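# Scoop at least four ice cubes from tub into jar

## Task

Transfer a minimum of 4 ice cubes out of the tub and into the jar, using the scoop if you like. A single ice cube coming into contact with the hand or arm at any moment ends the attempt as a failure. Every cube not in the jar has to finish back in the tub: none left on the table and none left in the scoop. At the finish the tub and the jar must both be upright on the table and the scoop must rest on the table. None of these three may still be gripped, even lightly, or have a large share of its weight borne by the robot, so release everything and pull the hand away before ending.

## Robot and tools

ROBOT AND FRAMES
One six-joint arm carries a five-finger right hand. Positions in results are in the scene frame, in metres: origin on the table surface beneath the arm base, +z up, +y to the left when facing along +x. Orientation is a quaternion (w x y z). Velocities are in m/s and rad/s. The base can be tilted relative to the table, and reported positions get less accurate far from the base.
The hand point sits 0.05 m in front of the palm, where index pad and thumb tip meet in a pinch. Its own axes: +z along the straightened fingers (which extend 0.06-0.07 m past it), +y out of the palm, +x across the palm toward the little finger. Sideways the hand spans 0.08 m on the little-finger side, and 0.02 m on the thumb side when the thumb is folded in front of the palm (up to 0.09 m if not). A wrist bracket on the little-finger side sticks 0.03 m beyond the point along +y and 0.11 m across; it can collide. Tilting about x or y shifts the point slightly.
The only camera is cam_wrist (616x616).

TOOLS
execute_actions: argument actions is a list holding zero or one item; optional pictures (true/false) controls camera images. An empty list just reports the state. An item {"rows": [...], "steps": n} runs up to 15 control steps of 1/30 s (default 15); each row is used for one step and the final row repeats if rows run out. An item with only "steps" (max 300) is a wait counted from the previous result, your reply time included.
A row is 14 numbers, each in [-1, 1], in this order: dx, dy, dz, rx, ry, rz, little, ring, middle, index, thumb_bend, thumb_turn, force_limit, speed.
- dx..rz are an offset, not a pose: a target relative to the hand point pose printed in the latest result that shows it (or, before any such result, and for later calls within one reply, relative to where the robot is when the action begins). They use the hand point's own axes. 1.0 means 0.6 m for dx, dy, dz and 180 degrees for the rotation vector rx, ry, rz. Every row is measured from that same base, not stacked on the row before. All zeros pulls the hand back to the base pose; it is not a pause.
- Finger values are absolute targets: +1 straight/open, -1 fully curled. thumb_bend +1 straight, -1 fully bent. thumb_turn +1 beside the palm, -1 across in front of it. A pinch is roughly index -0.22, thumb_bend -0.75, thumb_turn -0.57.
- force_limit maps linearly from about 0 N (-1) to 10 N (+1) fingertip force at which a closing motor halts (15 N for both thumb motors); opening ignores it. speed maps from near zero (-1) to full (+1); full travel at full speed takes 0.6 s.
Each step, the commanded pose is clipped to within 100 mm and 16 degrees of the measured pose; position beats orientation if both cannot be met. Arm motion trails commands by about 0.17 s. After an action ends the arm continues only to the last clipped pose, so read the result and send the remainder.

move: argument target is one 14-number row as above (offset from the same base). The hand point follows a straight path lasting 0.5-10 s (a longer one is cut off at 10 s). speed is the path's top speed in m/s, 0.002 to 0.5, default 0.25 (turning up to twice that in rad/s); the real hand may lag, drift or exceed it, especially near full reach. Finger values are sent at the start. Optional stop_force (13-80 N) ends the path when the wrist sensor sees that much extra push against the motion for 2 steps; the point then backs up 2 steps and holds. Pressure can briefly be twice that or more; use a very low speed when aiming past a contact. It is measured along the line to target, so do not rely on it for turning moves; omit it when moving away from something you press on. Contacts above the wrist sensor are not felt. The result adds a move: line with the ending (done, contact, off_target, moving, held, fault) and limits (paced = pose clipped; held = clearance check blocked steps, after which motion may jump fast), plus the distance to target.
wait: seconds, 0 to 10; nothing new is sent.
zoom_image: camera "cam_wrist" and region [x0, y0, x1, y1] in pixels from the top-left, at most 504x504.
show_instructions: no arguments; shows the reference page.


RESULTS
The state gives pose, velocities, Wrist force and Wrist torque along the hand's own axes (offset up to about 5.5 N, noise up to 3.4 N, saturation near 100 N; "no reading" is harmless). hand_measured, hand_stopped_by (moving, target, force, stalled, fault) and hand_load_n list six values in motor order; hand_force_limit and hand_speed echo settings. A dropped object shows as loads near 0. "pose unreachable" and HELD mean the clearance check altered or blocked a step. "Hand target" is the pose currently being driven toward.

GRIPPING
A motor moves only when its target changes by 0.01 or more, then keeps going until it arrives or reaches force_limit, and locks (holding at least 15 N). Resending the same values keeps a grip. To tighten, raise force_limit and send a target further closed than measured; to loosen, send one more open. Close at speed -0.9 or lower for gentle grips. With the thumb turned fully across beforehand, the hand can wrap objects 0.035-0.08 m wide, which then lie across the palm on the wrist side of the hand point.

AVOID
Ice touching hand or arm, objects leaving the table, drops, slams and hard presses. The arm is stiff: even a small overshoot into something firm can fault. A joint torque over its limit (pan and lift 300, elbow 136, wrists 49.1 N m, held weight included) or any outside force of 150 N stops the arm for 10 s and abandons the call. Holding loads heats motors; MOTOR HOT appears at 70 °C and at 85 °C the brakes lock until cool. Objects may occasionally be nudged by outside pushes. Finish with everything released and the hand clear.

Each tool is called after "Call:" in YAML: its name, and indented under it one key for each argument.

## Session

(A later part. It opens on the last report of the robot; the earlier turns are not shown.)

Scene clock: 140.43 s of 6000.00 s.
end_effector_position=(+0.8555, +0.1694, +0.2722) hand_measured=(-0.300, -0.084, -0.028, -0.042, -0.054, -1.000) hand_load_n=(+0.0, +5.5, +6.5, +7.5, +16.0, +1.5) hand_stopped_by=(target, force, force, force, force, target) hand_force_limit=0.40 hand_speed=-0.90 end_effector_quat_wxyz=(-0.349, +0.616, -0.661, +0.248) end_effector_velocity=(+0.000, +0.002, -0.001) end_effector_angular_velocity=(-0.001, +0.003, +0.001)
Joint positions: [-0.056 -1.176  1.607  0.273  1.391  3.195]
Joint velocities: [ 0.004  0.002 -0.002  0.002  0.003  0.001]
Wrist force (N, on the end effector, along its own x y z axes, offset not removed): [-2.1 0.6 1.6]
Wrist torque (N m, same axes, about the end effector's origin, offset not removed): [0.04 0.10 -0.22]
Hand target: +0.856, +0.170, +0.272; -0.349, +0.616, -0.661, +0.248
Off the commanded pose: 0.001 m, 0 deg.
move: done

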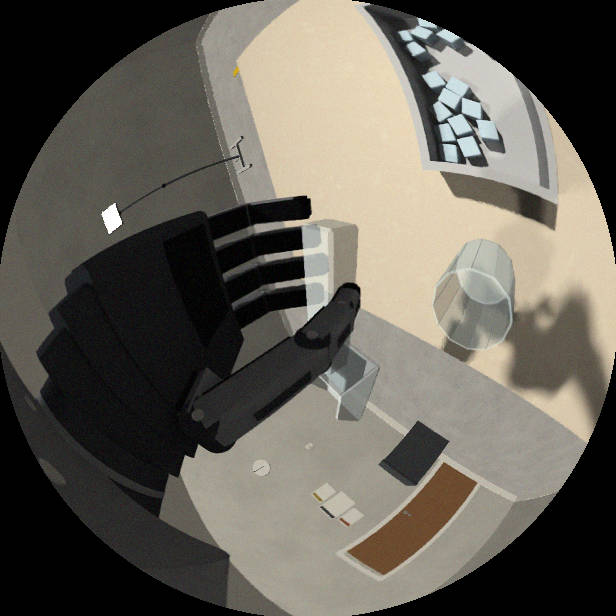

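Call:
move:
  target: [-0.247,0.03,0.025,0,0,0,-0.3,-0.45,-0.5,-0.45,-0.55,-1,0.4,-0.9]
  speed: 0.1

Call:
zoom_image:
  camera: "cam_wrist"
  region: [280,90,616,430]

Scene clock: 151.53 s of 6000.00 s.
end_effector_position=(+0.8549, +0.3193, +0.2723) hand_measured=(-0.300, -0.084, -0.028, -0.042, -0.054, -1.000) hand_load_n=(+0.0, +5.5, +6.5, +7.5, +16.0, +1.5) hand_stopped_by=(target, force, force, force, force, target) hand_force_limit=0.40 hand_speed=-0.90 end_effector_quat_wxyz=(-0.349, +0.616, -0.661, +0.248) end_effector_velocity=(-0.000, +0.002, +0.001) end_effector_angular_velocity=(+0.000, +0.000, -0.001)
Joint positions: [ 0.159 -1.122  1.525  0.287  1.557  3.334]
Joint velocities: [ 0.003  0.    -0.001  0.001  0.003  0.003]
Wrist force (N, on the end effector, along its own x y z axes, offset not removed): [-3.2 0.4 1.6]
Wrist torque (N m, same axes, about the end effector's origin, offset not removed): [0.06 0.33 -0.42]
Hand target: +0.855, +0.320, +0.272; -0.349, +0.616, -0.661, +0.248
Off the commanded pose: 0.000 m, 0 deg.
After step 90, 6.13 s passed at rest.
move: done

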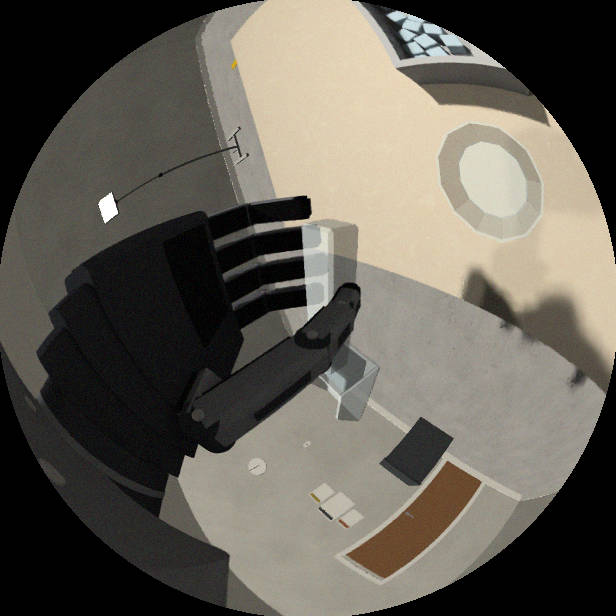

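Region (280, 90, 616, 430) of cam_wrist's 616x616 image, scaled by 1.482, with more detail than that image has; it fills the left 498 columns of this view, and the rest is white.

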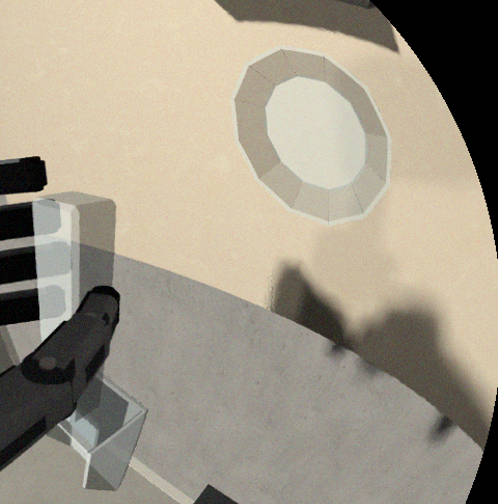

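Call:
move:
  target: [0.477,0.141,-0.11,0,0,0,-0.3,-0.45,-0.5,-0.45,-0.55,-1,0.4,-0.9]
  speed: 0.08

Call:
zoom_image:
  camera: "cam_wrist"
  region: [260,300,460,500]

Scene clock: 163.27 s of 6000.00 s.
end_effector_position=(+0.7512, +0.0397, +0.2051) hand_measured=(-0.300, -0.084, -0.028, -0.042, -0.054, -1.000) hand_load_n=(+0.0, +5.5, +6.5, +7.5, +16.0, +1.5) hand_stopped_by=(target, force, force, force, force, target) hand_force_limit=0.40 hand_speed=-0.90 end_effector_quat_wxyz=(-0.349, +0.616, -0.661, +0.248) end_effector_velocity=(-0.001, -0.001, -0.001) end_effector_angular_velocity=(+0.000, +0.001, +0.001)
Joint positions: [-0.299 -1.28   1.896  0.133  1.21   3.027]
Joint velocities: [-0.003  0.     0.002 -0.    -0.003 -0.003]
Wrist force (N, on the end effector, along its own x y z axes, offset not removed): [-2.0 -0.1 2.0]
Wrist torque (N m, same axes, about the end effector's origin, offset not removed): [-0.07 0.11 -0.33]
Hand target: +0.751, +0.040, +0.205; -0.349, +0.616, -0.661, +0.248
Off the commanded pose: 0.000 m, 0 deg.
After step 90, 4.47 s passed at rest.
move: done

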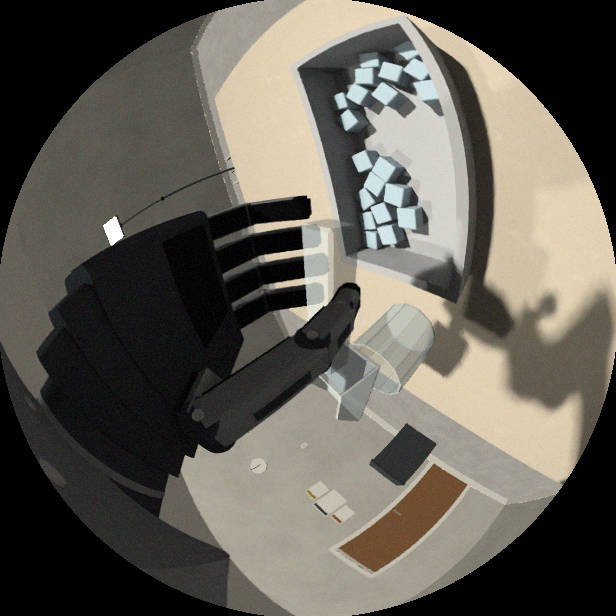

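Region (260, 300, 460, 500) of cam_wrist's 616x616 image, scaled by 2.520, with more detail than that image has.

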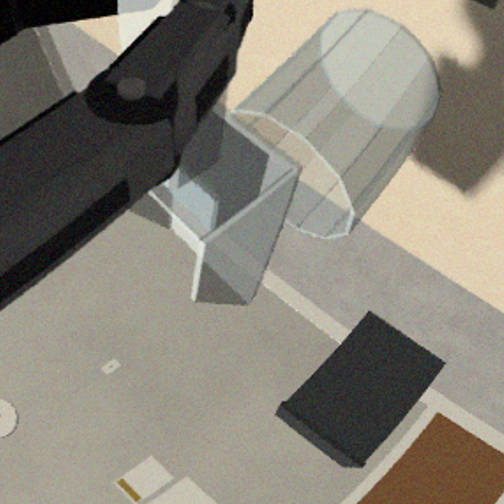

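Call:
move:
  target: [-0.02,-0.006,-0.005,0,0.075,-0.089,-0.3,-0.45,-0.5,-0.45,-0.55,-1,0.4,-0.9]
  speed: 0.03

Call:
zoom_image:
  camera: "cam_wrist"
  region: [260,300,460,500]

Scene clock: 174.50 s of 6000.00 s.
end_effector_position=(+0.7511, +0.0509, +0.2117) hand_measured=(-0.300, -0.084, -0.028, -0.042, -0.054, -1.000) hand_load_n=(+0.0, +5.5, +6.5, +7.0, +16.0, +1.5) hand_stopped_by=(target, force, force, force, force, target) hand_force_limit=0.40 hand_speed=-0.90 end_effector_quat_wxyz=(-0.232, +0.668, -0.606, +0.365) end_effector_velocity=(-0.000, +0.000, -0.001) end_effector_angular_velocity=(-0.009, +0.001, -0.002)
Joint positions: [-0.143 -1.304  1.885  0.102  1.557  2.861]
Joint velocities: [ 0.004  0.     0.    -0.002  0.011 -0.003]
Wrist force (N, on the end effector, along its own x y z axes, offset not removed): [-3.1 1.1 0.1]
Wrist torque (N m, same axes, about the end effector's origin, offset not removed): [0.19 0.25 -0.28]
Hand target: +0.751, +0.051, +0.212; -0.231, +0.668, -0.605, +0.365
Off the commanded pose: 0.000 m, 0 deg.
After step 90, 1.90 s passed at rest.
move: done

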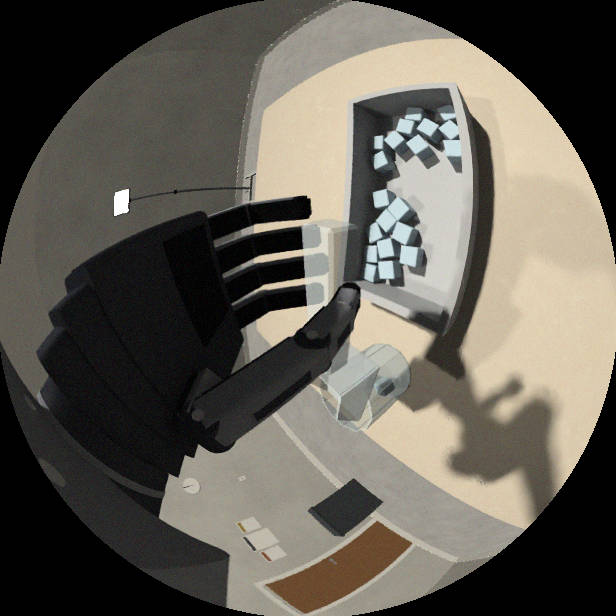

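Region (260, 300, 460, 500) of cam_wrist's 616x616 image, scaled by 2.520, with more detail than that image has.

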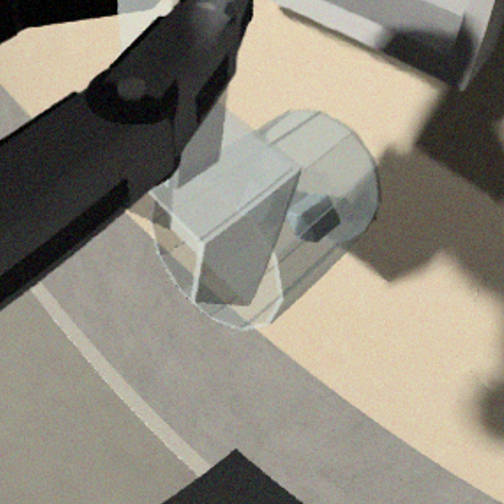

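Call:
move:
  target: [0.01,-0.04,-0.033,0,0,0,-0.3,-0.45,-0.5,-0.45,-0.55,-1,0.4,-0.9]
  speed: 0.08

Call:
move:
  target: [0.44,0.05,0.15,0,0.064,-0.077,-0.3,-0.45,-0.5,-0.45,-0.55,-1,0.4,-0.9]
  speed: 0.15

Call:
zoom_image:
  camera: "cam_wrist"
  region: [220,220,540,540]

Scene clock: 189.97 s of 6000.00 s.
end_effector_position=(+0.7513, +0.0514, +0.2432) hand_measured=(-0.300, -0.084, -0.028, -0.042, -0.054, -1.000) hand_load_n=(+0.0, +6.0, +6.5, +7.0, +16.0, +1.5) hand_stopped_by=(target, force, force, force, force, target) hand_force_limit=0.40 hand_speed=-0.90 end_effector_quat_wxyz=(-0.232, +0.668, -0.606, +0.365) end_effector_velocity=(-0.001, +0.000, +0.002) end_effector_angular_velocity=(-0.000, +0.002, +0.001)
Joint positions: [-0.142 -1.332  1.856  0.158  1.558  2.862]
Joint velocities: [ 0.    -0.002 -0.001  0.005 -0.    -0.001]
Wrist force (N, on the end effector, along its own x y z axes, offset not removed): [-2.2 2.0 0.3]
Wrist torque (N m, same axes, about the end effector's origin, offset not removed): [0.33 0.16 -0.25]
Hand target: +0.751, +0.051, +0.243; -0.232, +0.668, -0.606, +0.365
Off the commanded pose: 0.000 m, 0 deg.
After step 90, 11.60 s passed at rest.
move: done

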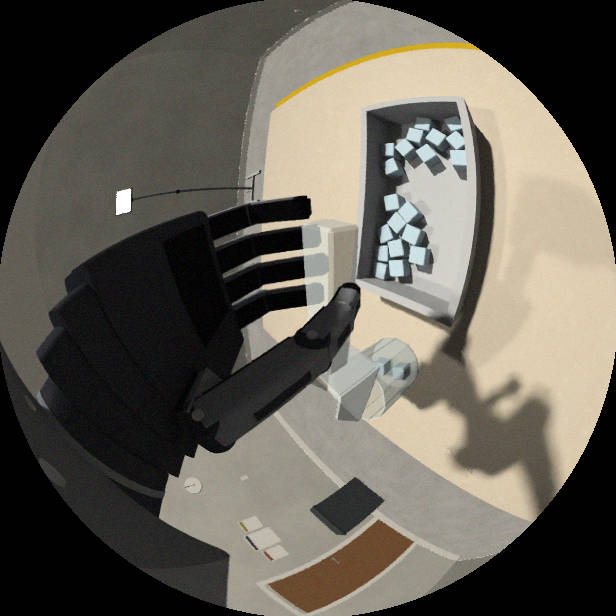

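Scene clock: 192.33 s of 6000.00 s.
end_effector_position=(+0.8016, -0.2233, +0.2187) hand_measured=(-0.300, -0.084, -0.028, -0.042, -0.054, -1.000) hand_load_n=(+0.0, +5.5, +6.5, +7.0, +16.0, +1.5) hand_stopped_by=(target, force, force, force, force, target) hand_force_limit=0.40 hand_speed=-0.90 end_effector_quat_wxyz=(-0.124, +0.697, -0.541, +0.455) end_effector_velocity=(-0.000, -0.002, +0.000) end_effector_angular_velocity=(-0.002, -0.000, -0.001)
Joint positions: [-0.444 -1.222  1.775  0.042  1.493  2.442]
Joint velocities: [-0.003  0.    -0.    -0.001 -0.001 -0.002]
Wrist force (N, on the end effector, along its own x y z axes, offset not removed): [-2.3 2.2 0.6]
Wrist torque (N m, same axes, about the end effector's origin, offset not removed): [0.39 0.00 -0.15]
Hand target: +0.802, -0.223, +0.219; -0.124, +0.697, -0.541, +0.455
Off the commanded pose: 0.000 m, 0 deg.
move: done

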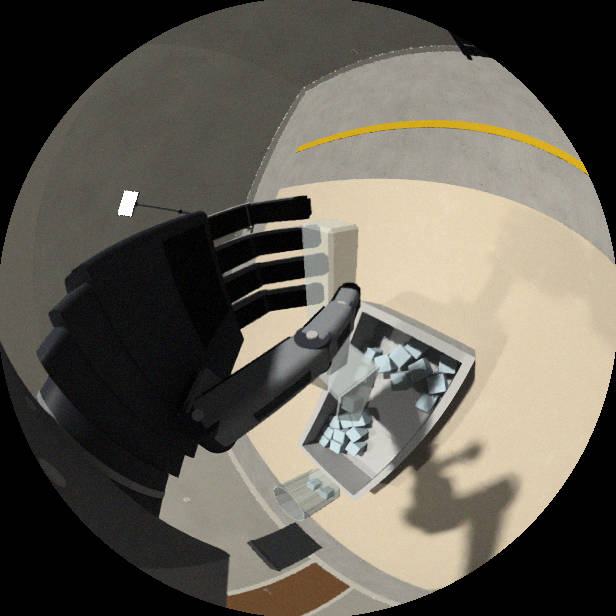

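Region (220, 220, 540, 540) of cam_wrist's 616x616 image, scaled by 1.575, with more detail than that image has.

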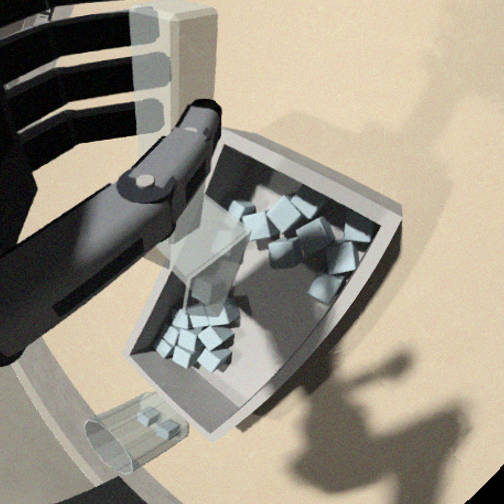

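Call:
move:
  target: [-0.085,0.098,0.07,0,0,0,-0.3,-0.45,-0.5,-0.45,-0.55,-1,0.4,-0.9]
  speed: 0.05

Call:
zoom_image:
  camera: "cam_wrist"
  region: [230,270,490,530]

Scene clock: 201.43 s of 6000.00 s.
end_effector_position=(+0.7962, -0.2151, +0.1311) hand_measured=(-0.300, -0.084, -0.028, -0.042, -0.054, -1.000) hand_load_n=(+0.0, +6.0, +6.5, +7.0, +16.0, +1.5) hand_stopped_by=(target, force, force, force, force, target) hand_force_limit=0.40 hand_speed=-0.90 end_effector_quat_wxyz=(-0.124, +0.697, -0.541, +0.455) end_effector_velocity=(-0.001, +0.001, -0.002) end_effector_angular_velocity=(+0.000, +0.002, +0.001)
Joint positions: [-0.437 -1.145  1.85  -0.11   1.499  2.446]
Joint velocities: [ 0.     0.001  0.003 -0.003  0.    -0.001]
Wrist force (N, on the end effector, along its own x y z axes, offset not removed): [-3.7 1.4 -0.6]
Wrist torque (N m, same axes, about the end effector's origin, offset not removed): [0.33 0.40 -0.30]
Hand target: +0.796, -0.215, +0.131; -0.124, +0.697, -0.541, +0.455
Off the commanded pose: 0.000 m, 0 deg.
After step 90, 3.97 s passed at rest.
move: done

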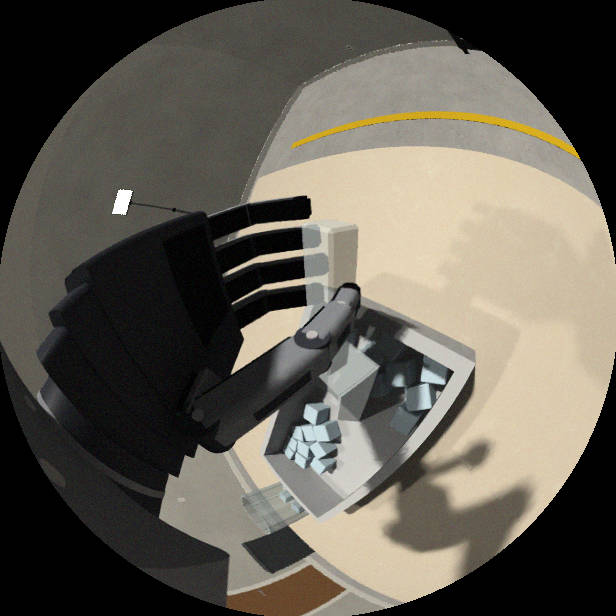

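Region (230, 270, 490, 530) of cam_wrist's 616x616 image, scaled by 1.938, with more detail than that image has.

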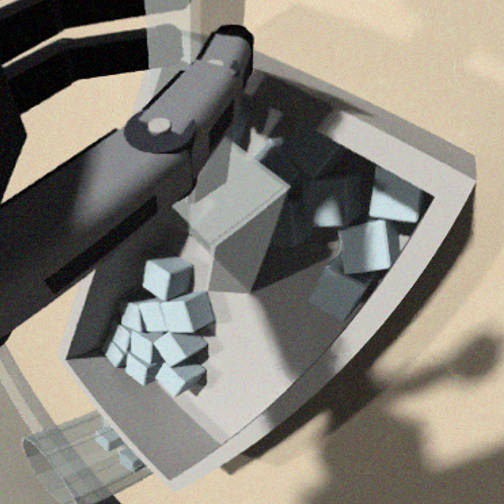

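Call:
move:
  target: [-0.039,-0.008,0.011,0,0,0,-0.3,-0.45,-0.5,-0.45,-0.55,-1,0.4,-0.9]
  speed: 0.03

Scene clock: 207.63 s of 6000.00 s.
end_effector_position=(+0.8042, -0.1952, +0.1190) hand_measured=(-0.300, -0.084, -0.028, -0.042, -0.054, -1.000) hand_load_n=(+0.0, +6.5, +6.0, +6.0, +16.0, +0.0) hand_stopped_by=(target, force, force, force, force, target) hand_force_limit=0.40 hand_speed=-0.90 end_effector_quat_wxyz=(-0.124, +0.697, -0.541, +0.455) end_effector_velocity=(+0.000, +0.001, -0.001) end_effector_angular_velocity=(-0.000, +0.001, +0.000)
Joint positions: [-0.403 -1.127  1.849 -0.128  1.527  2.466]
Joint velocities: [ 0.002  0.002 -0.    -0.001  0.002  0.001]
Wrist force (N, on the end effector, along its own x y z axes, offset not removed): [-0.2 -0.5 -0.2]
Wrist torque (N m, same axes, about the end effector's origin, offset not removed): [0.15 -0.10 -0.07]
Hand target: +0.804, -0.195, +0.119; -0.124, +0.697, -0.541, +0.455
Off the commanded pose: 0.000 m, 0 deg.
After step 90, 2.03 s passed at rest.
move: done

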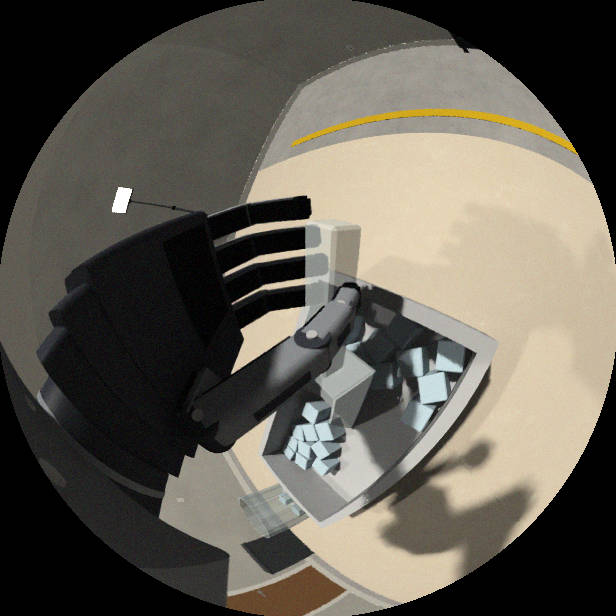

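Call:
move:
  target: [-0.084,-0.003,-0.003,0,-0.0357,0.0426,-0.3,-0.45,-0.5,-0.45,-0.55,-1,0.4,-0.9]
  speed: 0.05

Call:
move:
  target: [-0.047,-0.012,-0.010,0,0,0,-0.3,-0.45,-0.5,-0.45,-0.55,-1,0.4,-0.9]
  speed: 0.06

Call:
zoom_image:
  camera: "cam_wrist"
  region: [230,310,450,530]

Scene clock: 216.57 s of 6000.00 s.
end_effector_position=(+0.8039, -0.1505, +0.0962) hand_measured=(-0.300, -0.084, -0.028, -0.042, -0.054, -1.000) hand_load_n=(+0.0, +4.5, +5.5, +7.0, +16.5, +1.0) hand_stopped_by=(target, force, force, force, force, target) hand_force_limit=0.40 hand_speed=-0.90 end_effector_quat_wxyz=(-0.184, +0.683, -0.578, +0.406) end_effector_velocity=(-0.000, +0.002, -0.000) end_effector_angular_velocity=(+0.006, -0.001, +0.001)
Joint positions: [-0.391 -1.103  1.847 -0.087  1.445  2.6  ]
Joint velocities: [ 0.001 -0.     0.001  0.001 -0.004  0.005]
Wrist force (N, on the end effector, along its own x y z axes, offset not removed): [-1.0 1.2 2.9]
Wrist torque (N m, same axes, about the end effector's origin, offset not removed): [0.17 0.44 -0.54]
Hand target: +0.804, -0.150, +0.096; -0.184, +0.683, -0.578, +0.406
Off the commanded pose: 0.000 m, 0 deg.
After step 90, 3.87 s passed at rest.
move: done

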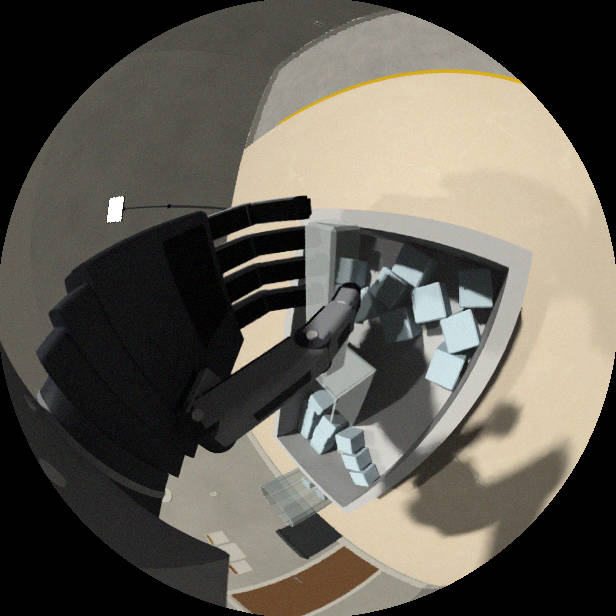

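Scene clock: 217.47 s of 6000.00 s.
end_effector_position=(+0.8039, -0.1210, +0.0954) hand_measured=(-0.300, -0.084, -0.028, -0.042, -0.054, -1.000) hand_load_n=(+0.0, +5.5, +5.5, +6.5, +16.5, +0.0) hand_stopped_by=(target, force, force, force, force, target) hand_force_limit=0.40 hand_speed=-0.90 end_effector_quat_wxyz=(-0.184, +0.683, -0.578, +0.406) end_effector_velocity=(+0.001, +0.002, +0.000) end_effector_angular_velocity=(+0.000, -0.001, -0.000)
Joint positions: [-0.348 -1.108  1.857 -0.095  1.479  2.627]
Joint velocities: [ 0.004  0.    -0.001 -0.     0.003  0.003]
Wrist force (N, on the end effector, along its own x y z axes, offset not removed): [-0.7 1.6 1.3]
Wrist torque (N m, same axes, about the end effector's origin, offset not removed): [0.27 0.46 -0.48]
Hand target: +0.804, -0.121, +0.095; -0.184, +0.683, -0.578, +0.406
Off the commanded pose: 0.000 m, 0 deg.
move: done

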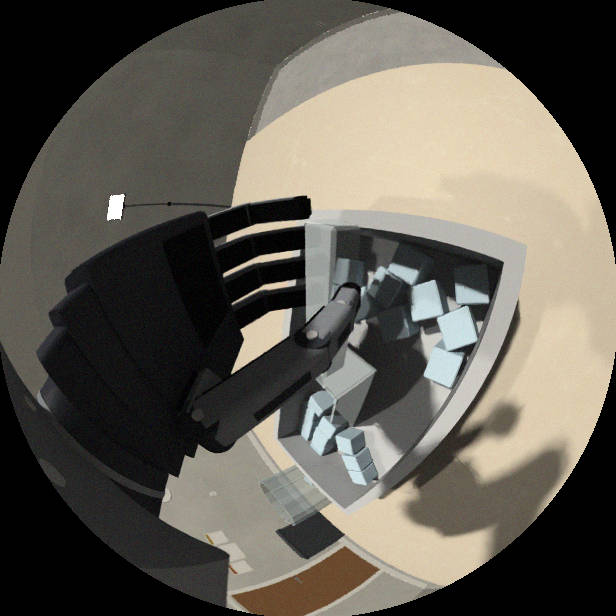

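Region (230, 310, 450, 530) of cam_wrist's 616x616 image, scaled by 2.291, with more detail than that image has.

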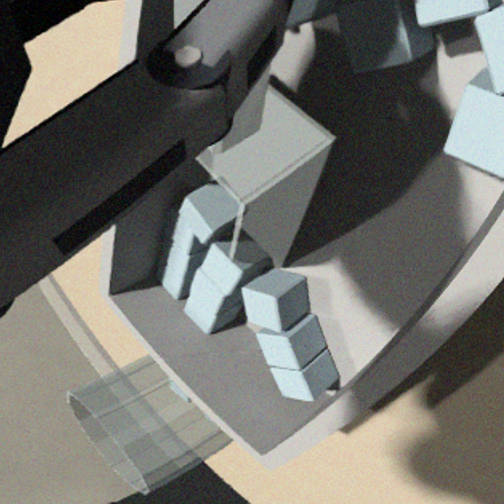

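Call:
move:
  target: [0.013,0.010,0.009,0,0,0,-0.3,-0.45,-0.5,-0.45,-0.55,-1,0.4,-0.9]
  speed: 0.03

Call:
move:
  target: [-0.047,-0.012,-0.010,0,0,0,-0.3,-0.45,-0.5,-0.45,-0.55,-1,0.4,-0.9]
  speed: 0.06

Call:
zoom_image:
  camera: "cam_wrist"
  region: [230,310,450,530]

Scene clock: 224.90 s of 6000.00 s.
end_effector_position=(+0.8042, -0.1309, +0.0905) hand_measured=(-0.300, -0.084, -0.028, -0.042, -0.054, -1.000) hand_load_n=(+0.0, +6.5, +5.5, +5.5, +16.0, +0.0) hand_stopped_by=(target, force, force, force, force, target) hand_force_limit=0.40 hand_speed=-0.90 end_effector_quat_wxyz=(-0.184, +0.683, -0.578, +0.406) end_effector_velocity=(+0.001, -0.002, -0.001) end_effector_angular_velocity=(+0.000, -0.000, -0.000)
Joint positions: [-0.362 -1.1    1.856 -0.101  1.468  2.618]
Joint velocities: [-0.003  0.002 -0.001 -0.001 -0.002 -0.001]
Wrist force (N, on the end effector, along its own x y z axes, offset not removed): [-2.6 -0.5 -0.3]
Wrist torque (N m, same axes, about the end effector's origin, offset not removed): [0.23 -0.04 -0.08]
Hand target: +0.804, -0.131, +0.090; -0.184, +0.683, -0.578, +0.406
Off the commanded pose: 0.000 m, 0 deg.
After step 90, 3.67 s passed at rest.
move: done

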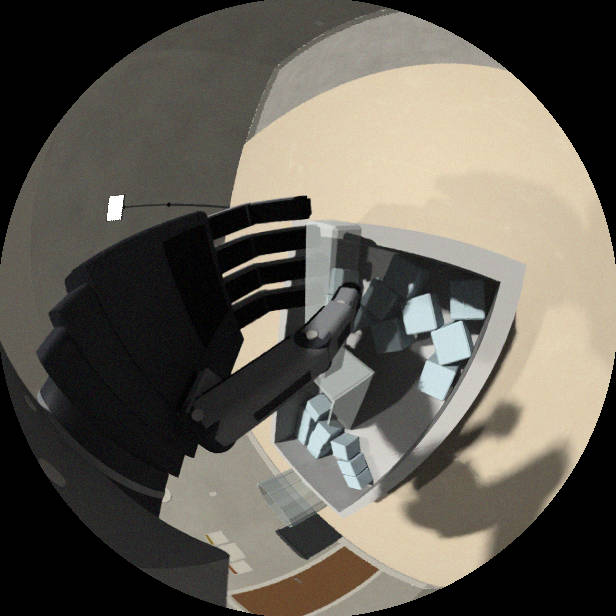

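Scene clock: 225.80 s of 6000.00 s.
end_effector_position=(+0.8041, -0.1013, +0.0897) hand_measured=(-0.300, -0.084, -0.028, -0.042, -0.054, -1.000) hand_load_n=(+0.0, +5.5, +5.5, +6.5, +16.0, +0.5) hand_stopped_by=(target, force, force, force, force, target) hand_force_limit=0.40 hand_speed=-0.90 end_effector_quat_wxyz=(-0.184, +0.683, -0.578, +0.406) end_effector_velocity=(-0.001, +0.002, -0.002) end_effector_angular_velocity=(+0.000, +0.003, -0.000)
Joint positions: [-0.318 -1.104  1.864 -0.107  1.503  2.645]
Joint velocities: [0.002 0.001 0.002 0.    0.002 0.001]
Wrist force (N, on the end effector, along its own x y z axes, offset not removed): [-0.9 0.7 0.7]
Wrist torque (N m, same axes, about the end effector's origin, offset not removed): [0.37 0.02 -0.08]
Hand target: +0.804, -0.101, +0.090; -0.184, +0.683, -0.578, +0.406
Off the commanded pose: 0.000 m, 0 deg.
move: done

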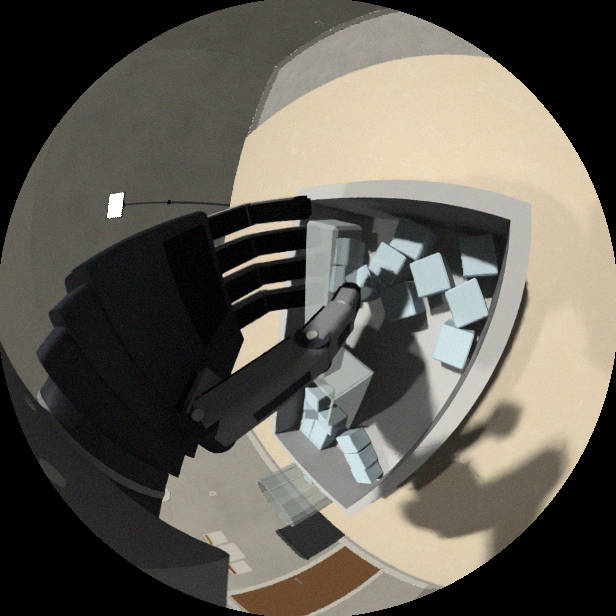

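Region (230, 310, 450, 530) of cam_wrist's 616x616 image, scaled by 2.291, with more detail than that image has.

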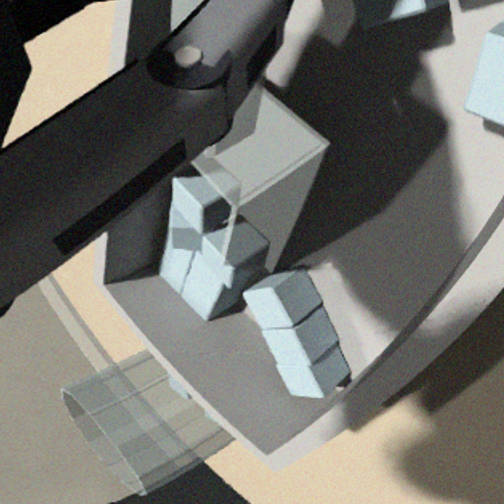

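Entering now.

Call:
move:
  target: [-0.036,-0.008,-0.007,0,0,0,-0.3,-0.45,-0.5,-0.45,-0.55,-1,0.4,-0.9]
  speed: 0.06

Call:
move:
  target: [0.013,0.004,0.003,0,-0.06,0.072,-0.3,-0.45,-0.5,-0.45,-0.55,-1,0.4,-0.9]
  speed: 0.06

Call:
zoom_image:
  camera: "cam_wrist"
  region: [230,310,450,530]

Scene clock: 235.37 s of 6000.00 s.
end_effector_position=(+0.8039, -0.0791, +0.0884) hand_measured=(-0.300, -0.084, -0.028, -0.042, -0.054, -1.000) hand_load_n=(+0.0, +5.5, +5.5, +6.5, +16.0, +0.5) hand_stopped_by=(target, force, force, force, force, target) hand_force_limit=0.40 hand_speed=-0.90 end_effector_quat_wxyz=(-0.184, +0.683, -0.578, +0.406) end_effector_velocity=(-0.001, +0.003, -0.001) end_effector_angular_velocity=(+0.000, +0.003, +0.000)
Joint positions: [-0.284 -1.105  1.869 -0.112  1.53   2.666]
Joint velocities: [0.004 0.    0.002 0.001 0.003 0.001]
Wrist force (N, on the end effector, along its own x y z axes, offset not removed): [-1.0 0.4 0.0]
Wrist torque (N m, same axes, about the end effector's origin, offset not removed): [0.26 0.06 -0.08]
Hand target: +0.804, -0.079, +0.088; -0.184, +0.683, -0.578, +0.406
Off the commanded pose: 0.000 m, 0 deg.
After step 90, 5.73 s passed at rest.
move: done

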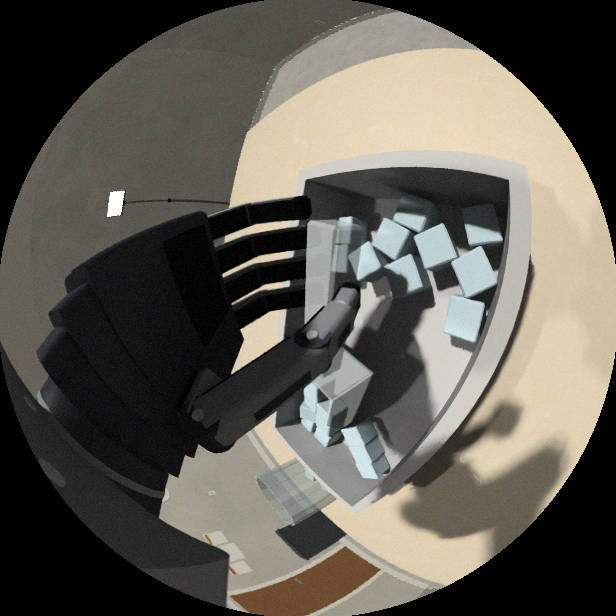

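Scene clock: 238.13 s of 6000.00 s.
end_effector_position=(+0.8038, -0.0874, +0.0881) hand_measured=(-0.300, -0.084, -0.030, -0.042, -0.054, -1.000) hand_load_n=(+0.0, +5.5, +4.0, +7.5, +15.0, +2.0) hand_stopped_by=(target, force, force, force, force, target) hand_force_limit=0.40 hand_speed=-0.90 end_effector_quat_wxyz=(-0.282, +0.649, -0.631, +0.317) end_effector_velocity=(+0.001, -0.001, +0.001) end_effector_angular_velocity=(+0.010, -0.001, +0.000)
Joint positions: [-0.392 -1.082  1.836 -0.016  1.274  2.808]
Joint velocities: [-0.004  0.002 -0.003  0.003 -0.01   0.005]
Wrist force (N, on the end effector, along its own x y z axes, offset not removed): [-2.0 1.0 0.8]
Wrist torque (N m, same axes, about the end effector's origin, offset not removed): [0.16 0.07 -0.31]
Hand target: +0.804, -0.087, +0.088; -0.282, +0.649, -0.632, +0.317
Off the commanded pose: 0.000 m, 0 deg.
move: done

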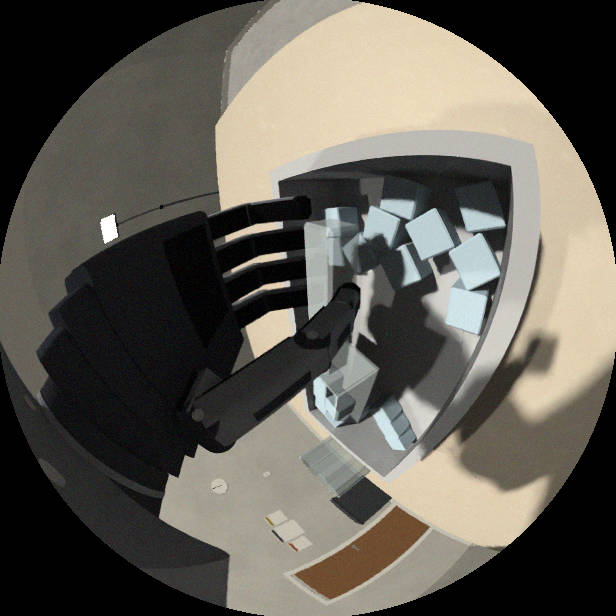

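Region (230, 310, 450, 530) of cam_wrist's 616x616 image, scaled by 2.291, with more detail than that image has.

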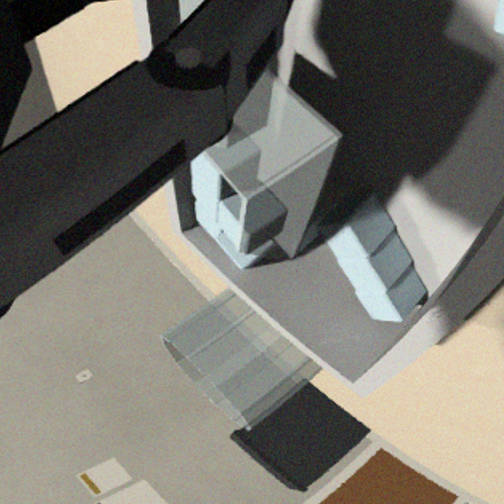

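Tilt 13° more, back off, toward tub centre, up a bit.

Call:
move:
  target: [0.05,-0.015,-0.055,0,-0.046,0.055,-0.3,-0.45,-0.5,-0.45,-0.55,-1,0.4,-0.9]
  speed: 0.04

Call:
move:
  target: [-0.027,-0.09,-0.135,0,0,0,-0.3,-0.45,-0.5,-0.45,-0.55,-1,0.4,-0.9]
  speed: 0.07

Call:
zoom_image:
  camera: "cam_wrist"
  region: [260,300,460,500]

Scene clock: 248.03 s of 6000.00 s.
end_effector_position=(+0.7844, -0.1158, +0.1176) hand_measured=(-0.300, -0.084, -0.030, -0.042, -0.054, -1.000) hand_load_n=(+0.0, +6.0, +4.0, +7.0, +15.0, +2.0) hand_stopped_by=(target, force, force, force, force, target) hand_force_limit=0.40 hand_speed=-0.90 end_effector_quat_wxyz=(-0.352, +0.614, -0.663, +0.244) end_effector_velocity=(-0.002, -0.001, -0.000) end_effector_angular_velocity=(+0.011, +0.003, +0.001)
Joint positions: [-0.515 -1.089  1.819  0.094  1.05   2.867]
Joint velocities: [-0.006  0.002 -0.001  0.006 -0.01   0.001]
Wrist force (N, on the end effector, along its own x y z axes, offset not removed): [-2.8 1.1 -0.1]
Wrist torque (N m, same axes, about the end effector's origin, offset not removed): [0.20 0.33 -0.33]
Hand target: +0.784, -0.116, +0.118; -0.353, +0.614, -0.663, +0.244
Off the commanded pose: 0.000 m, 0 deg.
After step 90, 3.83 s passed at rest.
move: done

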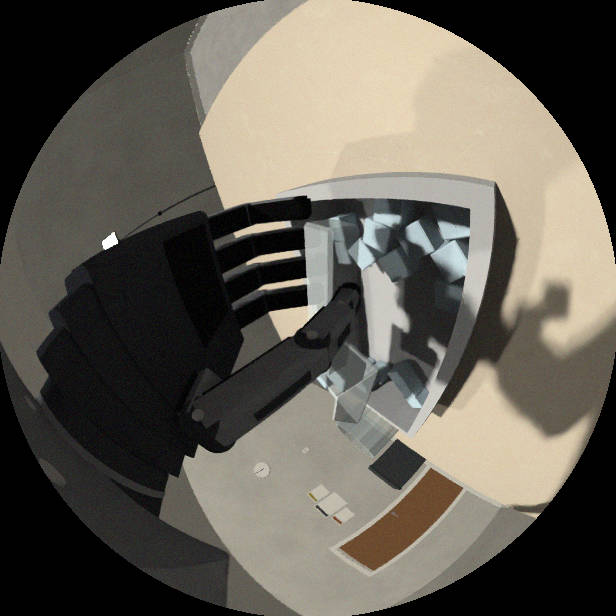

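Scene clock: 249.87 s of 6000.00 s.
end_effector_position=(+0.7569, -0.1156, +0.2122) hand_measured=(-0.300, -0.084, -0.030, -0.042, -0.054, -1.000) hand_load_n=(+0.0, +6.0, +4.0, +7.0, +15.0, +2.0) hand_stopped_by=(target, force, force, force, force, target) hand_force_limit=0.40 hand_speed=-0.90 end_effector_quat_wxyz=(-0.352, +0.614, -0.663, +0.244) end_effector_velocity=(-0.002, +0.000, +0.002) end_effector_angular_velocity=(-0.000, +0.001, +0.000)
Joint positions: [-0.539 -1.221  1.815  0.24   1.034  2.847]
Joint velocities: [-0.001 -0.004  0.001  0.004 -0.    -0.002]
Wrist force (N, on the end effector, along its own x y z axes, offset not removed): [-1.8 3.0 1.6]
Wrist torque (N m, same axes, about the end effector's origin, offset not removed): [0.35 0.13 -0.26]
Hand target: +0.757, -0.116, +0.212; -0.352, +0.614, -0.663, +0.244
Off the commanded pose: 0.000 m, 0 deg.
move: done

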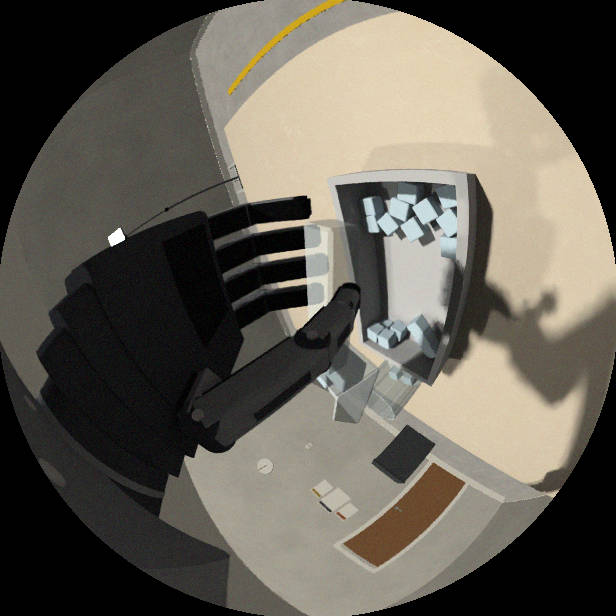

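Region (260, 300, 460, 500) of cam_wrist's 616x616 image, scaled by 2.520, with more detail than that image has.

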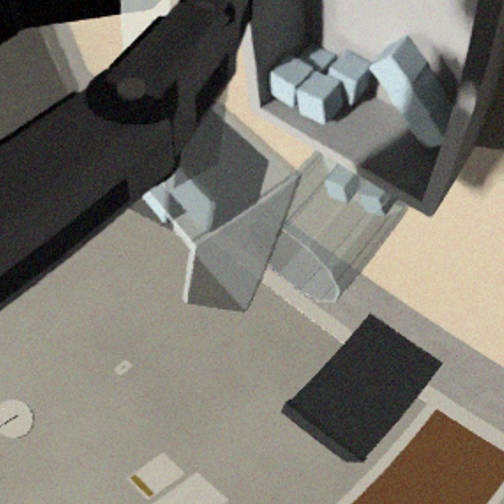

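Call:
move:
  target: [-0.254,0.053,0.025,0,0,0,-0.3,-0.45,-0.5,-0.45,-0.55,-1,0.4,-0.9]
  speed: 0.08

Call:
move:
  target: [-0.02,-0.006,-0.005,0,0.08,-0.095,-0.3,-0.45,-0.5,-0.45,-0.55,-1,0.4,-0.9]
  speed: 0.03

Call:
move:
  target: [0.01,-0.05,-0.042,0,0,0,-0.3,-0.45,-0.5,-0.45,-0.55,-1,0.4,-0.9]
  speed: 0.06

Call:
zoom_image:
  camera: "cam_wrist"
  region: [260,290,460,490]

Scene clock: 260.73 s of 6000.00 s.
end_effector_position=(+0.7476, +0.0402, +0.2044) hand_measured=(-0.300, -0.084, -0.030, -0.042, -0.054, -1.000) hand_load_n=(+0.0, +6.0, +4.0, +7.0, +15.0, +2.0) hand_stopped_by=(target, force, force, force, force, target) hand_force_limit=0.40 hand_speed=-0.90 end_effector_quat_wxyz=(-0.353, +0.614, -0.663, +0.244) end_effector_velocity=(-0.000, +0.002, -0.001) end_effector_angular_velocity=(+0.001, +0.001, -0.001)
Joint positions: [-0.304 -1.283  1.904  0.131  1.199  3.033]
Joint velocities: [ 0.003  0.     0.001 -0.001  0.003  0.004]
Wrist force (N, on the end effector, along its own x y z axes, offset not removed): [-3.0 2.6 2.5]
Wrist torque (N m, same axes, about the end effector's origin, offset not removed): [0.33 0.24 -0.31]
Hand target: +0.748, +0.040, +0.204; -0.353, +0.614, -0.663, +0.244
Off the commanded pose: 0.000 m, 0 deg.
After step 90, 5.47 s passed at rest.
move: done

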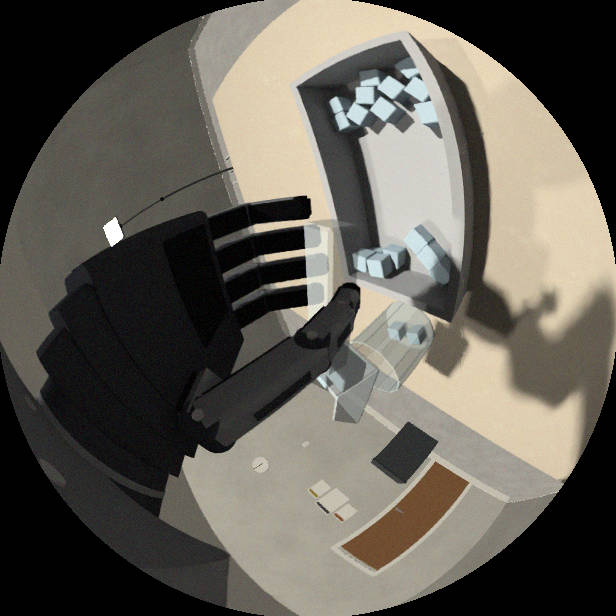

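Scene clock: 267.47 s of 6000.00 s.
end_effector_position=(+0.7475, +0.0513, +0.2112) hand_measured=(-0.300, -0.084, -0.030, -0.042, -0.054, -1.000) hand_load_n=(+0.0, +6.0, +4.0, +7.0, +15.0, +2.0) hand_stopped_by=(target, force, force, force, force, target) hand_force_limit=0.40 hand_speed=-0.90 end_effector_quat_wxyz=(-0.228, +0.669, -0.604, +0.368) end_effector_velocity=(-0.000, +0.001, +0.001) end_effector_angular_velocity=(-0.010, -0.002, -0.001)
Joint positions: [-0.139 -1.309  1.892  0.097  1.569  2.855]
Joint velocities: [ 0.005 -0.001  0.    -0.003  0.01  -0.004]
Wrist force (N, on the end effector, along its own x y z axes, offset not removed): [-2.6 0.5 0.4]
Wrist torque (N m, same axes, about the end effector's origin, offset not removed): [0.17 0.17 -0.25]
Hand target: +0.748, +0.051, +0.211; -0.227, +0.670, -0.603, +0.369
Off the commanded pose: 0.000 m, 0 deg.
move: done

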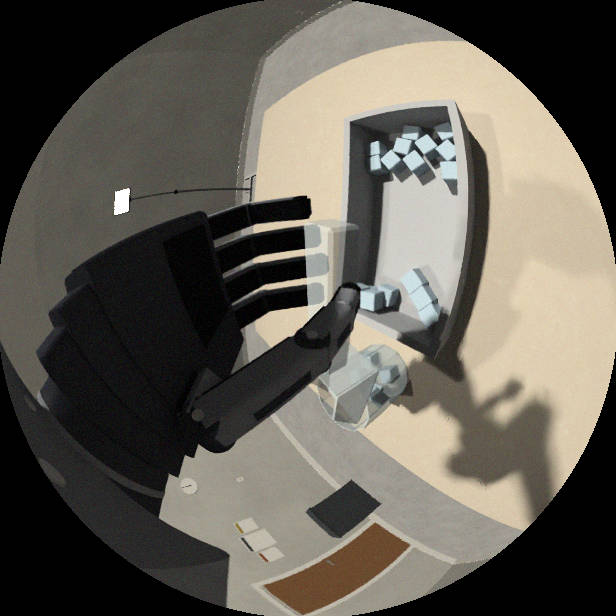

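Scene clock: 268.53 s of 6000.00 s.
end_effector_position=(+0.7474, +0.0539, +0.2505) hand_measured=(-0.300, -0.084, -0.030, -0.042, -0.054, -1.000) hand_load_n=(+0.0, +6.0, +4.0, +7.0, +15.0, +2.0) hand_stopped_by=(target, force, force, force, force, target) hand_force_limit=0.40 hand_speed=-0.90 end_effector_quat_wxyz=(-0.228, +0.669, -0.604, +0.368) end_effector_velocity=(+0.000, +0.000, +0.004) end_effector_angular_velocity=(-0.001, -0.001, +0.001)
Joint positions: [-0.134 -1.343  1.856  0.167  1.572  2.858]
Joint velocities: [ 0.    -0.003 -0.003  0.006  0.    -0.001]
Wrist force (N, on the end effector, along its own x y z axes, offset not removed): [-1.4 1.8 0.2]
Wrist torque (N m, same axes, about the end effector's origin, offset not removed): [0.34 0.04 -0.21]
Hand target: +0.747, +0.054, +0.251; -0.228, +0.669, -0.604, +0.368
Off the commanded pose: 0.000 m, 0 deg.
move: done

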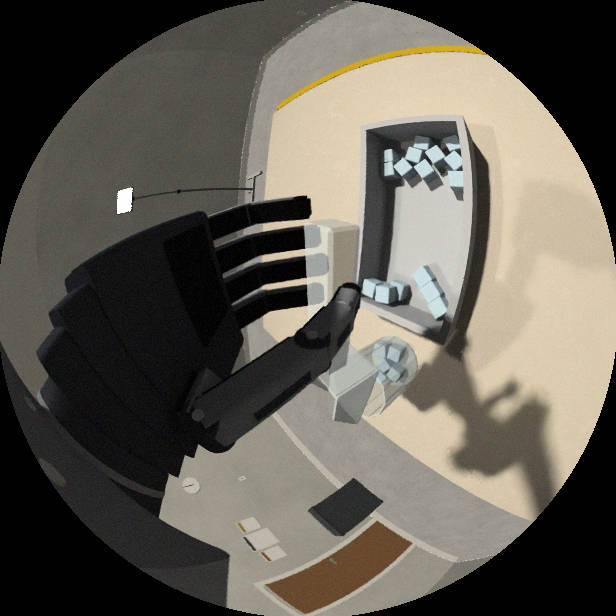

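Region (260, 290, 460, 490) of cam_wrist's 616x616 image, scaled by 2.520, with more detail than that image has.

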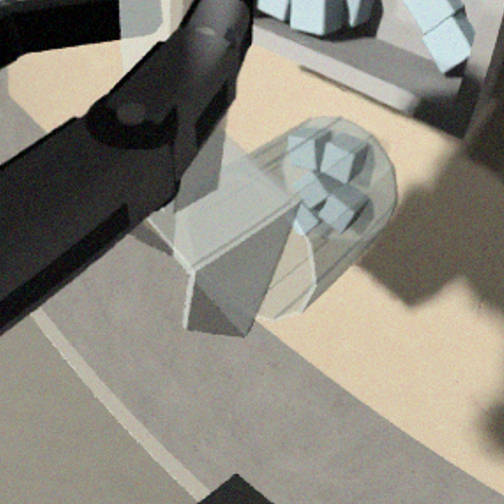

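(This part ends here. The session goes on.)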